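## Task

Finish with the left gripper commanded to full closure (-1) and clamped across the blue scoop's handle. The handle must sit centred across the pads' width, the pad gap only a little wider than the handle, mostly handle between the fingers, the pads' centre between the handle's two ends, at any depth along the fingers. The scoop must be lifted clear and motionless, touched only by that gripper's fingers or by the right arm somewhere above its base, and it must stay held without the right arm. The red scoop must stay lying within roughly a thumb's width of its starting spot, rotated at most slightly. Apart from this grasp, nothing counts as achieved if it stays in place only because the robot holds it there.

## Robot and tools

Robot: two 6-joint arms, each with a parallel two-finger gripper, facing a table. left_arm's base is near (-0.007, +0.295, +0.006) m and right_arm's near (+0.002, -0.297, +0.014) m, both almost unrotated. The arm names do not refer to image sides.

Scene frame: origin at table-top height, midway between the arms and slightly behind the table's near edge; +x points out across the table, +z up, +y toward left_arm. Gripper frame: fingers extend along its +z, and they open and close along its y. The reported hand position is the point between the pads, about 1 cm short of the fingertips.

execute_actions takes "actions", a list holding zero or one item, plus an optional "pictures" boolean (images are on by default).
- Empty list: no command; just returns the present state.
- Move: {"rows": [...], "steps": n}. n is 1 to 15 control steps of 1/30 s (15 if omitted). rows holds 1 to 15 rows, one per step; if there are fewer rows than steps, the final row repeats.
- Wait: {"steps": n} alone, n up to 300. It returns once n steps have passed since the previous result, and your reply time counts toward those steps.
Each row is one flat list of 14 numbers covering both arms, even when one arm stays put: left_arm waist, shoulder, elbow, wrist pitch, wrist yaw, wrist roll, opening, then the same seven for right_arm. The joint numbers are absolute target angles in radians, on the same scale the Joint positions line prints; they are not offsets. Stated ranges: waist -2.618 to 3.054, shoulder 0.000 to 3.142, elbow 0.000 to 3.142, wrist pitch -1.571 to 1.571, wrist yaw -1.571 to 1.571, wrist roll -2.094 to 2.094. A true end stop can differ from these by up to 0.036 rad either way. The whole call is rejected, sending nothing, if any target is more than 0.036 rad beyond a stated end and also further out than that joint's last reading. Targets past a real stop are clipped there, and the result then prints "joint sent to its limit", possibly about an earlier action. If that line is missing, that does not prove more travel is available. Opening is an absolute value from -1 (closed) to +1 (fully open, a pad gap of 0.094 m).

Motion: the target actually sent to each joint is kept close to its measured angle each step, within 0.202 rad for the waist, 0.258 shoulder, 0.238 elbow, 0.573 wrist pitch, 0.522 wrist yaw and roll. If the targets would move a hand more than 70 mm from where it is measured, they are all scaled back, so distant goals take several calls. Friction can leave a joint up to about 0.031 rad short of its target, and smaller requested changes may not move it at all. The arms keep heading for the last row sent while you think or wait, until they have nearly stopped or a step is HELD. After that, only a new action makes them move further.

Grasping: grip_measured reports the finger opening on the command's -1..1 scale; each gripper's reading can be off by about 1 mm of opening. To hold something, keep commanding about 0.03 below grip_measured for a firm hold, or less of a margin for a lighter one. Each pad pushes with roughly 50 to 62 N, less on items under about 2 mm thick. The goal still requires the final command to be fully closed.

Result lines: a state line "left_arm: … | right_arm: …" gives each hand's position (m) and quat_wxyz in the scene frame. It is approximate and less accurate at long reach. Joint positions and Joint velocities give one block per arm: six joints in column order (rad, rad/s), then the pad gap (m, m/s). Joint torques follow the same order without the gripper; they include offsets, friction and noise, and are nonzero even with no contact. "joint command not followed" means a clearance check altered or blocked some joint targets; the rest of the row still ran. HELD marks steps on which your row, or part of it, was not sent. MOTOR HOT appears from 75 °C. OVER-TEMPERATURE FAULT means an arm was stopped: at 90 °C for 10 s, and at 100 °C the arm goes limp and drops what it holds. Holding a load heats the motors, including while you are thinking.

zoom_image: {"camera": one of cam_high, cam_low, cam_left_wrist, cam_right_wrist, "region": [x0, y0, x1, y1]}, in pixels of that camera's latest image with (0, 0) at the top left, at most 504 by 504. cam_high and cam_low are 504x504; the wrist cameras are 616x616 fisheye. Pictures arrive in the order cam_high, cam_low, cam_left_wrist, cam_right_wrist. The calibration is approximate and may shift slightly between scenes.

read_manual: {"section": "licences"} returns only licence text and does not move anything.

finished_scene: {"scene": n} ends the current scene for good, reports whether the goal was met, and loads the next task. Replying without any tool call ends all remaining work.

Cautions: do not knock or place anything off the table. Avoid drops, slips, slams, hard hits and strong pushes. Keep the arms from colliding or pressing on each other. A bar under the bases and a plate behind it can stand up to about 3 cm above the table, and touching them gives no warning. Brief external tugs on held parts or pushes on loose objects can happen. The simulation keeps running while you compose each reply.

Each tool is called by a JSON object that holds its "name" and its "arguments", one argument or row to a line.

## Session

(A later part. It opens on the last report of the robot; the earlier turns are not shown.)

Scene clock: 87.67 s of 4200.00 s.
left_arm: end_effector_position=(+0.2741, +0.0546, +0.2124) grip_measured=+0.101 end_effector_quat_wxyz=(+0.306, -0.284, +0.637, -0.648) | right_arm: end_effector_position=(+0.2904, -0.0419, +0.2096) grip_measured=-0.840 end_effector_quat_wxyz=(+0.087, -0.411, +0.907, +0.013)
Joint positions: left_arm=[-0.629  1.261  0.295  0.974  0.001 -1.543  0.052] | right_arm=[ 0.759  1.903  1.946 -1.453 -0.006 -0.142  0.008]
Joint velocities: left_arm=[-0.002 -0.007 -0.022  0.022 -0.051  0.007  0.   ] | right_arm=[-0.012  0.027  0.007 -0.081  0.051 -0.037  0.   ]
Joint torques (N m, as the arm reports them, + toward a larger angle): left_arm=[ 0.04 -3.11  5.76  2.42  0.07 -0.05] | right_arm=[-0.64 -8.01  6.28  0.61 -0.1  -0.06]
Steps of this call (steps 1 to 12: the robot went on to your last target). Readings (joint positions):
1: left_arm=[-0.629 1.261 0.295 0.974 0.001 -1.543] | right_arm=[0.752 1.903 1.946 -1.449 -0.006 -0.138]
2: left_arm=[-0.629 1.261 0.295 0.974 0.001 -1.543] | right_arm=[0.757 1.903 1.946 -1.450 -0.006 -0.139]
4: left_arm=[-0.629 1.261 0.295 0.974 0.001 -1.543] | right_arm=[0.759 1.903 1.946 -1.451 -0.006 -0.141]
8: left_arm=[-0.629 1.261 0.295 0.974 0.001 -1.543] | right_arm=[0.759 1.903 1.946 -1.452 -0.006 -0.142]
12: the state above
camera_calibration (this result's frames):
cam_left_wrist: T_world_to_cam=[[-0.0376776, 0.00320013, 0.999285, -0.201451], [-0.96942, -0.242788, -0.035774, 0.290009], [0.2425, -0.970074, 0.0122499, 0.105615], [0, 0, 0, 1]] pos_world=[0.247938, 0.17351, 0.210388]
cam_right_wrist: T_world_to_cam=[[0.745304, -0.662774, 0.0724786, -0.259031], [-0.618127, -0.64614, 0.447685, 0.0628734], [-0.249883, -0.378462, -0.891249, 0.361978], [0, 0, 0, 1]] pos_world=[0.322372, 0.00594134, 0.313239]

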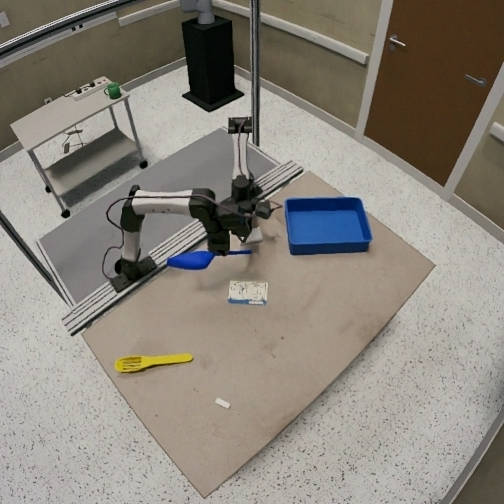

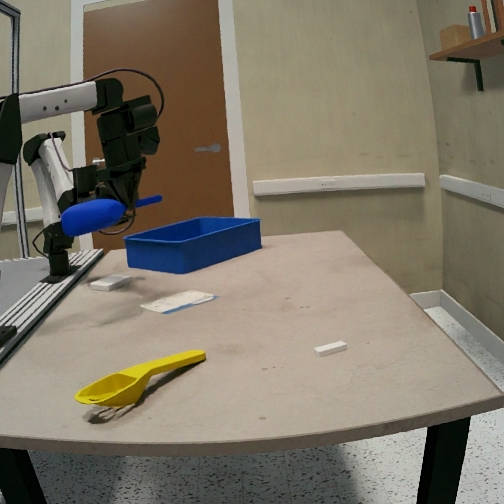

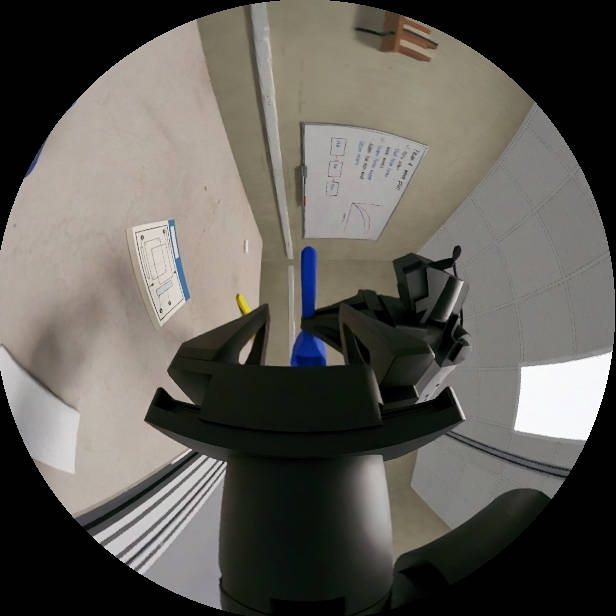

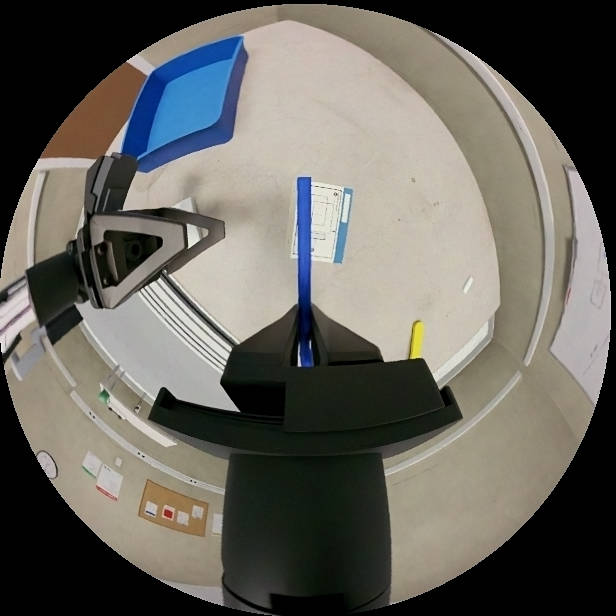

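{"name": "execute_actions", "arguments": {
  "actions": [
    {"rows":[[-0.635,1.28,0.32,0.99,0,-1.55,0.1,0.754,1.91,1.95,-1.46,0,-0.15,-1],[-0.635,1.30,0.34,1.0,0,-1.55,0.1,0.754,1.91,1.95,-1.46,0,-0.15,-1],[-0.635,1.325,0.36,1.01,0,-1.55,0.1,0.754,1.91,1.95,-1.46,0,-0.15,-1],[-0.635,1.35,0.38,1.01,0,-1.55,0.1,0.754,1.91,1.95,-1.46,0,-0.15,-1],[-0.635,1.375,0.40,1.01,0,-1.55,0.1,0.754,1.91,1.95,-1.46,0,-0.15,-1],[-0.635,1.40,0.42,1.01,0,-1.55,0.1,0.754,1.91,1.95,-1.46,0,-0.15,-1],[-0.635,1.425,0.44,1.01,0,-1.55,0.1,0.754,1.91,1.95,-1.46,0,-0.15,-1],[-0.635,1.445,0.46,1.01,0,-1.55,0.1,0.754,1.91,1.95,-1.46,0,-0.15,-1],[-0.635,1.465,0.48,1.01,0,-1.55,0.1,0.754,1.91,1.95,-1.46,0,-0.15,-1],[-0.635,1.485,0.50,1.01,0,-1.55,0.1,0.754,1.91,1.95,-1.46,0,-0.15,-1],[-0.635,1.505,0.52,1.01,0,-1.55,0.1,0.754,1.91,1.95,-1.46,0,-0.15,-1],[-0.635,1.525,0.54,1.01,0,-1.55,0.1,0.754,1.91,1.95,-1.46,0,-0.15,-1],[-0.635,1.545,0.56,1.01,0,-1.55,0.1,0.754,1.91,1.95,-1.46,0,-0.15,-1],[-0.635,1.56,0.575,1.01,0,-1.55,0.1,0.754,1.91,1.95,-1.46,0,-0.15,-1],[-0.635,1.572,0.585,1.01,0,-1.55,0.1,0.754,1.91,1.95,-1.46,0,-0.15,-1]],"steps":15}
  ],
  "pictures": false
}}

{"name": "execute_actions", "arguments": {
  "actions": [
    {"steps":10}
  ]
}}

Scene clock: 100.40 s of 4200.00 s.
left_arm: end_effector_position=(+0.3238, +0.0119, +0.2216) grip_measured=+0.101 end_effector_quat_wxyz=(+0.306, -0.283, +0.637, -0.649) | right_arm: end_effector_position=(+0.2904, -0.0419, +0.2096) grip_measured=-0.840 end_effector_quat_wxyz=(+0.087, -0.411, +0.907, +0.013)
Joint positions: left_arm=[-0.629  1.532  0.54   1.003  0.001 -1.543  0.052] | right_arm=[ 0.759  1.903  1.946 -1.453 -0.006 -0.142  0.008]
Joint velocities: left_arm=[-0.022  0.476  0.462  0.051  0.066  0.037 -0.001] | right_arm=[-0.007 -0.022  0.002 -0.066 -0.007 -0.037 -0.   ]
Joint torques (N m, as the arm reports them, + toward a larger angle): left_arm=[-0.23 -5.51  7.78  2.38  0.06 -0.09] | right_arm=[-0.67 -8.    6.32  0.62 -0.1  -0.06]
Steps of this call (steps 1 to 30: the robot went on to your last target; steps 31 to 100: nothing new was sent; then 8.90 s passed at rest; steps 101 to 115: all 15 steps of this action). Readings (joint positions):
101: left_arm=[-0.629 1.261 0.295 0.975 0.001 -1.543] | right_arm=[0.759 1.903 1.946 -1.453 -0.006 -0.142]
102: left_arm=[-0.629 1.264 0.297 0.978 0.001 -1.543] | right_arm=[0.759 1.903 1.946 -1.453 -0.006 -0.142]
104: left_arm=[-0.629 1.292 0.321 0.987 0.001 -1.543] | right_arm=[0.759 1.903 1.946 -1.453 -0.006 -0.142]
108: left_arm=[-0.629 1.390 0.404 1.000 0.001 -1.543] | right_arm=[0.759 1.903 1.946 -1.453 -0.006 -0.142]
115: the state above

Scene clock: 100.73 s of 4200.00 s.
left_arm: end_effector_position=(+0.3286, +0.0078, +0.2213) grip_measured=+0.101 end_effector_quat_wxyz=(+0.306, -0.284, +0.637, -0.648) | right_arm: end_effector_position=(+0.2904, -0.0419, +0.2096) grip_measured=-0.840 end_effector_quat_wxyz=(+0.087, -0.411, +0.907, +0.013)
Joint positions: left_arm=[-0.629  1.557  0.562  1.004  0.001 -1.543  0.052] | right_arm=[ 0.759  1.903  1.946 -1.453 -0.006 -0.142  0.008]
Joint velocities: left_arm=[-0.002 -0.007 -0.012  0.081 -0.007  0.066  0.001] | right_arm=[-0.007  0.002 -0.002 -0.066 -0.007  0.037  0.   ]
Joint torques (N m, as the arm reports them, + toward a larger angle): left_arm=[-0.47 -5.49  7.87  2.34  0.01 -0.08] | right_arm=[-0.73 -8.01  6.31  0.62 -0.1  -0.07]
Steps of this call (steps 1 to 10: the robot went on to your last target). Readings (joint positions):
1: left_arm=[-0.629 1.545 0.553 1.003 0.001 -1.543] | right_arm=[0.759 1.903 1.946 -1.453 -0.006 -0.142]
2: left_arm=[-0.629 1.553 0.560 1.003 0.001 -1.543] | right_arm=[0.759 1.903 1.946 -1.453 -0.006 -0.142]
4: left_arm=[-0.629 1.557 0.562 1.003 0.001 -1.543] | right_arm=[0.759 1.903 1.946 -1.453 -0.006 -0.142]
8: left_arm=[-0.629 1.557 0.562 1.004 0.001 -1.543] | right_arm=[0.759 1.903 1.946 -1.453 -0.006 -0.142]
10: the state above
camera_calibration (this result's frames):
cam_left_wrist: T_world_to_cam=[[-0.0388335, 0.00419419, 0.999237, -0.20772], [-0.969375, -0.242833, -0.0366537, 0.331981], [0.242494, -0.970059, 0.0134958, 0.0465899], [0, 0, 0, 1]] pos_world=[0.30245, 0.126682, 0.219101]
cam_right_wrist: T_world_to_cam=[[0.74555, -0.66249, 0.0725427, -0.259104], [-0.6179, -0.646347, 0.447699, 0.0627961], [-0.249708, -0.378606, -0.891237, 0.361919], [0, 0, 0, 1]] pos_world=[0.322351, 0.00595915, 0.313238]

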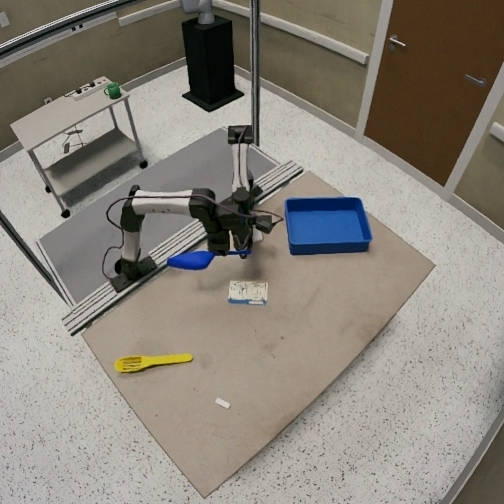

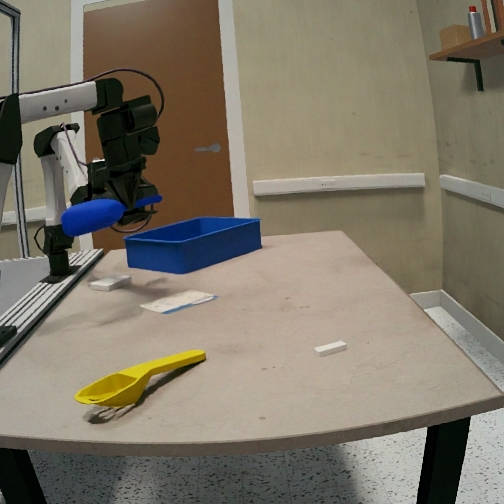

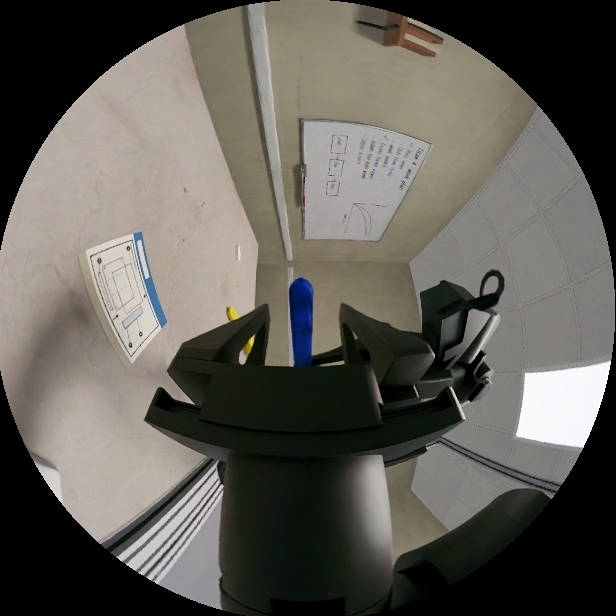

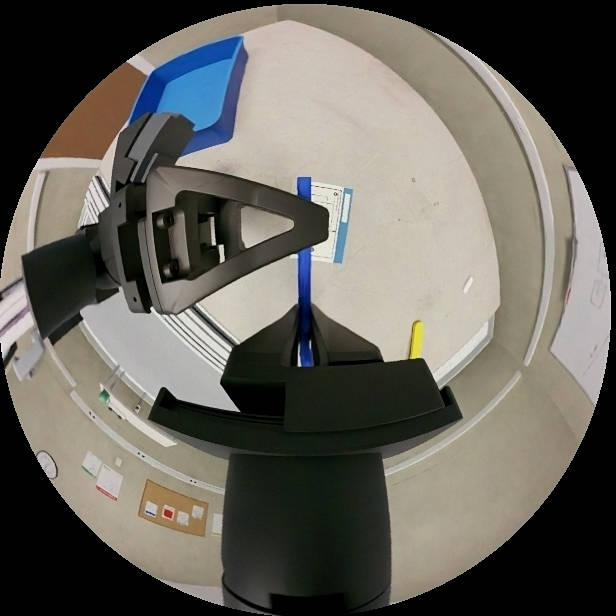

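{"name": "execute_actions", "arguments": {
  "actions": [
    {"rows":[[-0.635,1.585,0.595,1.01,0,-1.55,0,0.754,1.91,1.95,-1.46,0,-0.15,-1],[-0.635,1.6,0.607,1.01,0,-1.55,-0.1,0.754,1.91,1.95,-1.46,0,-0.15,-1],[-0.635,1.6,0.607,1.01,0,-1.55,-0.2,0.754,1.91,1.95,-1.46,0,-0.15,-1],[-0.635,1.6,0.607,1.01,0,-1.55,-0.3,0.754,1.91,1.95,-1.46,0,-0.15,-1],[-0.635,1.6,0.607,1.01,0,-1.55,-0.4,0.754,1.91,1.95,-1.46,0,-0.15,-1]],"steps":12}
  ]
}}

Scene clock: 105.87 s of 4200.00 s.
left_arm: end_effector_position=(+0.3332, +0.0038, +0.2186) grip_measured=-0.399 end_effector_quat_wxyz=(+0.305, -0.284, +0.639, -0.647) | right_arm: end_effector_position=(+0.2904, -0.0419, +0.2096) grip_measured=-0.840 end_effector_quat_wxyz=(+0.087, -0.411, +0.907, +0.013)
Joint positions: left_arm=[-0.629  1.585  0.583  1.006  0.001 -1.543  0.028] | right_arm=[ 0.759  1.903  1.946 -1.453 -0.006 -0.142  0.008]
Joint velocities: left_arm=[ 0.017 -0.002  0.002 -0.022  0.051 -0.037  0.   ] | right_arm=[-0.012 -0.002 -0.007  0.007  0.066  0.095 -0.001]
Joint torques (N m, as the arm reports them, + toward a larger angle): left_arm=[-0.17 -5.4   8.31  2.33  0.04 -0.04] | right_arm=[-0.71 -8.    6.31  0.62 -0.1  -0.07]
Steps of this call (steps 1 to 30: the robot went on to your last target; steps 31 to 100: nothing new was sent; then 1.40 s passed at rest; steps 101 to 112: all 12 steps of this action). Readings (joint positions):
101: left_arm=[-0.629 1.558 0.562 1.005 0.001 -1.543] | right_arm=[0.759 1.903 1.946 -1.453 -0.006 -0.142]
102: left_arm=[-0.629 1.563 0.566 1.006 0.001 -1.543] | right_arm=[0.759 1.903 1.946 -1.453 -0.006 -0.142]
104: left_arm=[-0.629 1.577 0.578 1.006 0.001 -1.543] | right_arm=[0.759 1.903 1.946 -1.453 -0.006 -0.142]
108: left_arm=[-0.629 1.585 0.583 1.006 0.001 -1.543] | right_arm=[0.759 1.903 1.946 -1.453 -0.006 -0.142]
112: the state above
camera_calibration (this result's frames):
cam_left_wrist: T_world_to_cam=[[-0.0344987, 0.000466162, 0.999405, -0.20637], [-0.969536, -0.242668, -0.0333545, 0.334692], [0.242508, -0.970109, 0.0088237, 0.042691], [0, 0, 0, 1]] pos_world=[0.307024, 0.12273, 0.217034]
cam_right_wrist: T_world_to_cam=[[0.74555, -0.66249, 0.0725427, -0.259104], [-0.6179, -0.646347, 0.447699, 0.0627961], [-0.249708, -0.378606, -0.891237, 0.361919], [0, 0, 0, 1]] pos_world=[0.322351, 0.00595915, 0.313238]

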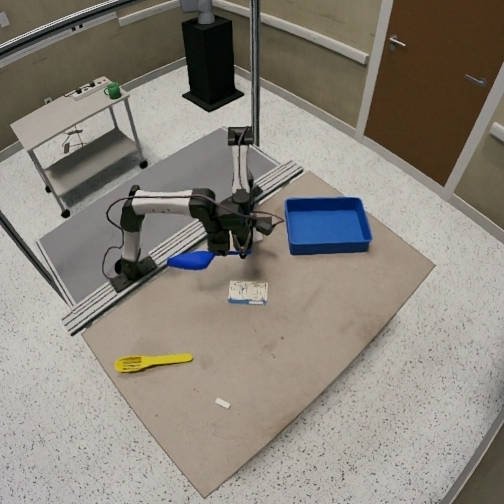

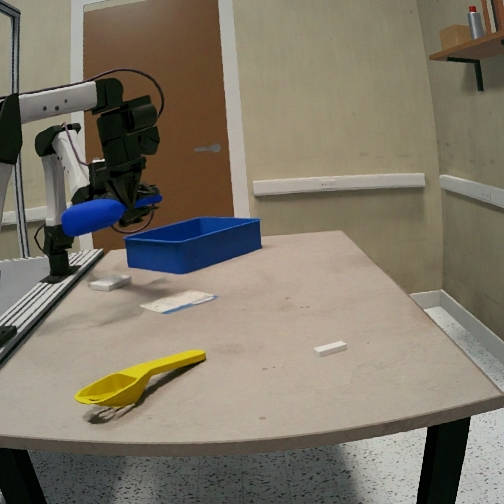

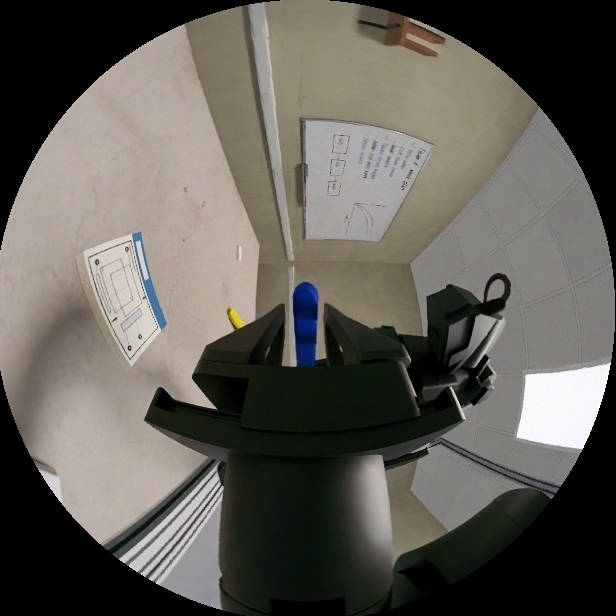

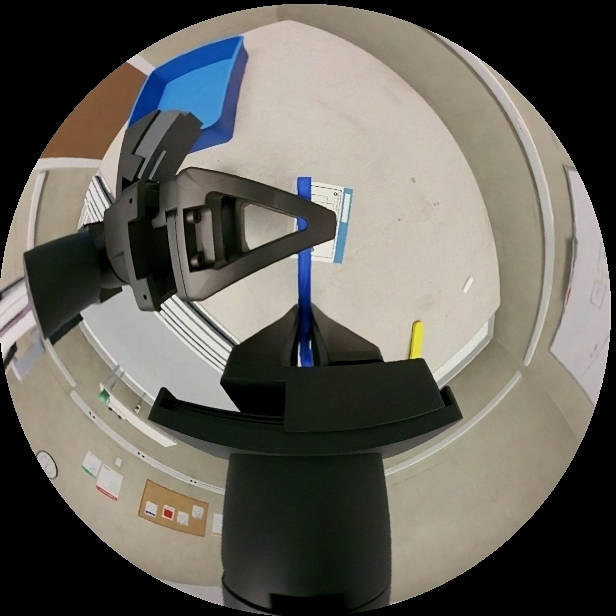

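{"name": "execute_actions", "arguments": {
  "actions": [
    {"rows":[[-0.635,1.6,0.607,1.01,0,-1.55,-0.5,0.754,1.91,1.95,-1.46,0,-0.15,-1],[-0.635,1.6,0.607,1.01,0,-1.55,-0.55,0.754,1.91,1.95,-1.46,0,-0.15,-1],[-0.635,1.6,0.607,1.01,0,-1.55,-0.6,0.754,1.91,1.95,-1.46,0,-0.15,-1],[-0.635,1.6,0.607,1.01,0,-1.55,-0.65,0.754,1.91,1.95,-1.46,0,-0.15,-1],[-0.635,1.6,0.607,1.01,0,-1.55,-0.7,0.754,1.91,1.95,-1.46,0,-0.15,-1],[-0.635,1.6,0.607,1.01,0,-1.55,-0.75,0.754,1.91,1.95,-1.46,0,-0.15,-1],[-0.635,1.6,0.607,1.01,0,-1.55,-1,0.754,1.91,1.95,-1.46,0,-0.15,-1]],"steps":15}
  ],
  "pictures": false
}}

Scene clock: 113.30 s of 4200.00 s.
left_arm: end_effector_position=(+0.3332, +0.0038, +0.2195) grip_measured=-0.703 end_effector_quat_wxyz=(+0.305, -0.285, +0.637, -0.648) | right_arm: end_effector_position=(+0.2902, -0.0420, +0.2096) grip_measured=-0.840 end_effector_quat_wxyz=(+0.086, -0.412, +0.907, +0.013)
Joint positions: left_arm=[-0.629  1.585  0.583  1.009  0.001 -1.546  0.014] | right_arm=[ 0.759  1.903  1.946 -1.453 -0.006 -0.143  0.008]
Joint velocities: left_arm=[-0.002 -0.012 -0.002 -0.022  0.066  0.051 -0.002] | right_arm=[ 0.002  0.002 -0.002  0.007  0.066 -0.022  0.   ]
Joint torques (N m, as the arm reports them, + toward a larger angle): left_arm=[-0.48 -5.63  8.11  2.29  0.07  0.01] | right_arm=[-0.77 -8.1   6.33  0.61 -0.1  -0.07]
Steps of this call (steps 1 to 15: the robot went on to your last target; steps 16 to 90: nothing new was sent; then 3.93 s passed at rest; steps 91 to 105: all 15 steps of this action). Readings (joint positions):
91: left_arm=[-0.629 1.585 0.583 1.006 0.001 -1.543] | right_arm=[0.759 1.903 1.946 -1.453 -0.006 -0.142]
92: left_arm=[-0.629 1.585 0.583 1.006 0.001 -1.543] | right_arm=[0.759 1.903 1.946 -1.453 -0.006 -0.142]
94: left_arm=[-0.629 1.585 0.583 1.006 0.001 -1.543] | right_arm=[0.759 1.903 1.946 -1.453 -0.006 -0.142]
98: left_arm=[-0.629 1.585 0.583 1.009 0.001 -1.545] | right_arm=[0.759 1.903 1.946 -1.453 -0.006 -0.143]
105: the state above

{"name": "execute_actions", "arguments": {
  "actions": [
    {"rows":[[-0.635,1.6,0.607,1.01,0,-1.55,-1,0.754,1.91,1.95,-1.46,0,-0.15,-0.75],[-0.635,1.6,0.607,1.01,0,-1.55,-1,0.754,1.91,1.95,-1.46,0,-0.15,-0.6],[-0.635,1.6,0.607,1.01,0,-1.55,-1,0.754,1.91,1.95,-1.46,0,-0.15,-0.5],[-0.635,1.6,0.607,1.01,0,-1.55,-1,0.754,1.90,1.96,-1.46,0,-0.15,-0.5],[-0.635,1.6,0.607,1.01,0,-1.55,-1,0.754,1.885,1.97,-1.46,0,-0.15,-0.5],[-0.635,1.6,0.607,1.01,0,-1.55,-1,0.754,1.87,1.98,-1.46,0,-0.15,-0.5],[-0.635,1.6,0.607,1.01,0,-1.55,-1,0.754,1.85,1.99,-1.46,0,-0.15,-0.5],[-0.635,1.6,0.607,1.01,0,-1.55,-1,0.754,1.83,2.0,-1.46,0,-0.15,-0.5],[-0.635,1.6,0.607,1.01,0,-1.55,-1,0.754,1.81,2.01,-1.46,0,-0.15,-0.5],[-0.635,1.6,0.607,1.01,0,-1.55,-1,0.754,1.79,2.02,-1.46,0,-0.15,-0.5],[-0.635,1.6,0.607,1.01,0,-1.55,-1,0.754,1.77,2.03,-1.46,0,-0.15,-0.5],[-0.635,1.6,0.607,1.01,0,-1.55,-1,0.754,1.75,2.04,-1.46,0,-0.15,-0.5],[-0.635,1.6,0.607,1.01,0,-1.55,-1,0.754,1.73,2.04,-1.46,0,-0.15,-0.5],[-0.635,1.6,0.607,1.01,0,-1.55,-1,0.754,1.715,2.04,-1.46,0,-0.15,-0.5],[-0.635,1.6,0.607,1.01,0,-1.55,-1,0.754,1.70,2.04,-1.46,0,-0.15,-0.5]],"steps":15}
  ],
  "pictures": false
}}

{"name": "execute_actions", "arguments": {
  "actions": [
    {"steps":15}
  ]
}}

Scene clock: 123.20 s of 4200.00 s.
left_arm: end_effector_position=(+0.3334, +0.0036, +0.2162) grip_measured=-0.703 end_effector_quat_wxyz=(+0.304, -0.285, +0.641, -0.644) | right_arm: end_effector_position=(+0.2825, -0.0458, +0.2828) grip_measured=-0.502 end_effector_quat_wxyz=(+0.187, -0.407, +0.893, +0.042)
Joint positions: left_arm=[-0.629  1.588  0.583  1.002  0.001 -1.542  0.014] | right_arm=[ 0.759  1.759  2.015 -1.456 -0.006 -0.143  0.023]
Joint velocities: left_arm=[-0.027  0.002 -0.012 -0.037  0.022 -0.081  0.   ] | right_arm=[-0.002 -0.794  0.183  0.037 -0.007 -0.007 -0.001]
Joint torques (N m, as the arm reports them, + toward a larger angle): left_arm=[-0.29 -6.05  8.28  2.44  0.03 -0.02] | right_arm=[-0.71 -7.86  6.71  1.08 -0.1  -0.07]
Steps of this call (steps 1 to 15: the robot went on to your last target; steps 16 to 90: nothing new was sent; then 6.40 s passed at rest; steps 91 to 105: all 15 steps of this action). Readings (joint positions):
91: left_arm=[-0.629 1.585 0.583 1.009 0.001 -1.546] | right_arm=[0.759 1.903 1.946 -1.453 -0.006 -0.143]
92: left_arm=[-0.629 1.585 0.583 1.007 0.001 -1.544] | right_arm=[0.759 1.903 1.946 -1.454 -0.006 -0.143]
94: left_arm=[-0.629 1.587 0.583 1.006 0.001 -1.543] | right_arm=[0.759 1.903 1.946 -1.454 -0.006 -0.143]
98: left_arm=[-0.629 1.588 0.583 1.002 0.001 -1.543] | right_arm=[0.759 1.898 1.956 -1.456 -0.006 -0.143]
105: the state above

Scene clock: 123.70 s of 4200.00 s.
left_arm: end_effector_position=(+0.3334, +0.0036, +0.2162) grip_measured=-0.703 end_effector_quat_wxyz=(+0.304, -0.285, +0.641, -0.644) | right_arm: end_effector_position=(+0.2742, -0.0517, +0.3138) grip_measured=-0.502 end_effector_quat_wxyz=(+0.229, -0.404, +0.884, +0.054)
Joint positions: left_arm=[-0.629  1.588  0.583  1.002  0.001 -1.542  0.014] | right_arm=[ 0.759  1.69   2.037 -1.458 -0.006 -0.144  0.023]
Joint velocities: left_arm=[-0.002  0.002 -0.002  0.022  0.007 -0.007  0.001] | right_arm=[-0.002 -0.012 -0.007  0.007 -0.007  0.022  0.   ]
Joint torques (N m, as the arm reports them, + toward a larger angle): left_arm=[-0.26 -6.08  7.78  2.4   0.   -0.07] | right_arm=[-0.72 -5.59  5.92  1.24 -0.09 -0.06]
Steps of this call (steps 1 to 15: the robot went on to your last target). Readings (joint positions):
1: left_arm=[-0.629 1.588 0.583 1.002 0.001 -1.542] | right_arm=[0.759 1.734 2.021 -1.456 -0.006 -0.144]
2: left_arm=[-0.629 1.588 0.583 1.002 0.001 -1.542] | right_arm=[0.759 1.714 2.028 -1.456 -0.006 -0.144]
4: left_arm=[-0.629 1.588 0.583 1.002 0.001 -1.542] | right_arm=[0.759 1.691 2.036 -1.456 -0.006 -0.144]
8: left_arm=[-0.629 1.588 0.583 1.002 0.001 -1.542] | right_arm=[0.759 1.690 2.037 -1.457 -0.006 -0.144]
15: the state above
camera_calibration (this result's frames):
cam_left_wrist: T_world_to_cam=[[-0.0295049, -0.00483509, 0.999553, -0.205625], [-0.969701, -0.242471, -0.0297966, 0.334088], [0.242507, -0.970146, 0.00246551, 0.0437912], [0, 0, 0, 1]] pos_world=[0.307279, 0.122496, 0.21538]
cam_right_wrist: T_world_to_cam=[[0.731027, -0.673143, 0.111704, -0.269932], [-0.681614, -0.712795, 0.165305, 0.102527], [-0.0316517, -0.196982, -0.979896, 0.424466], [0, 0, 0, 1]] pos_world=[0.280647, -0.0250101, 0.429137]

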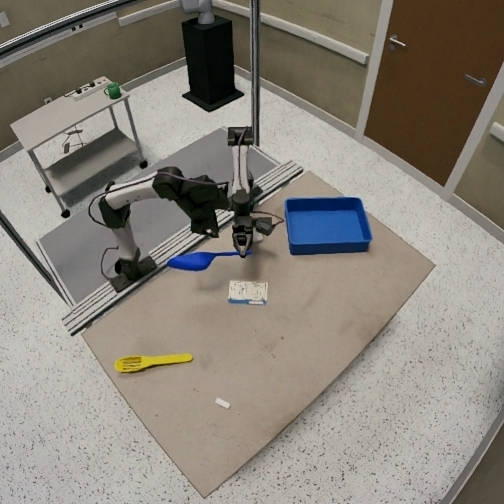

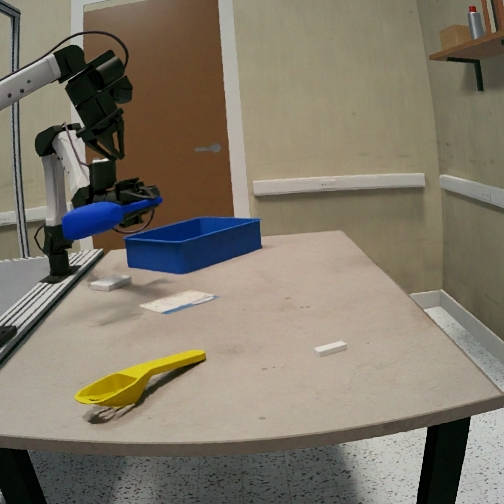

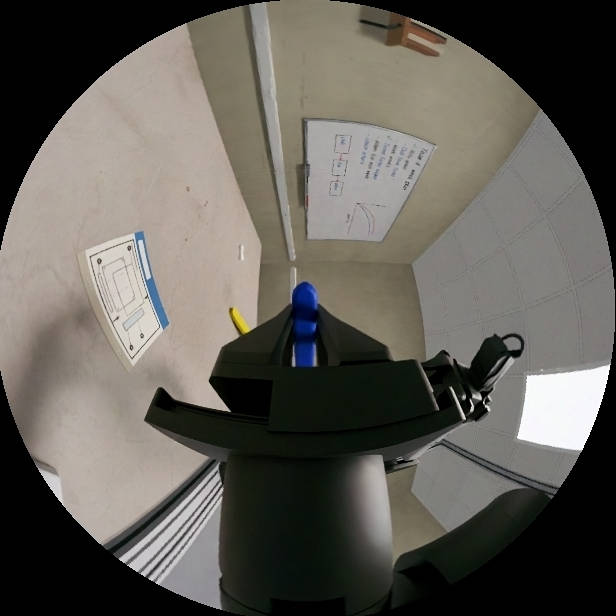

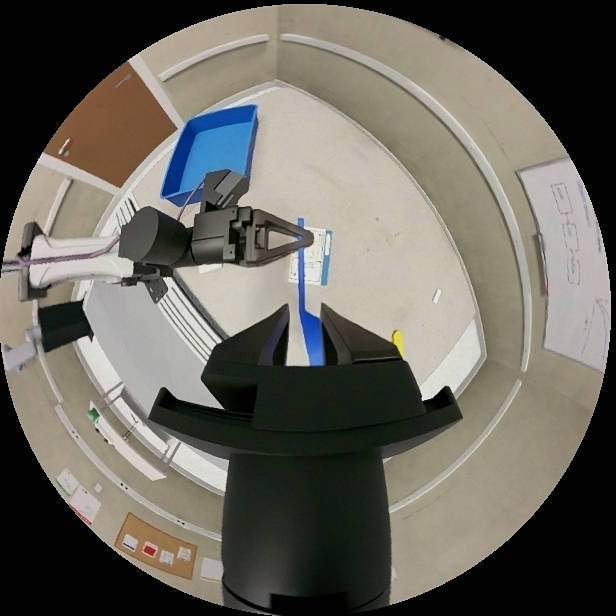

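{"name": "finished_scene", "arguments": {
  "scene": 2
}}

The scene is finished: the task was done.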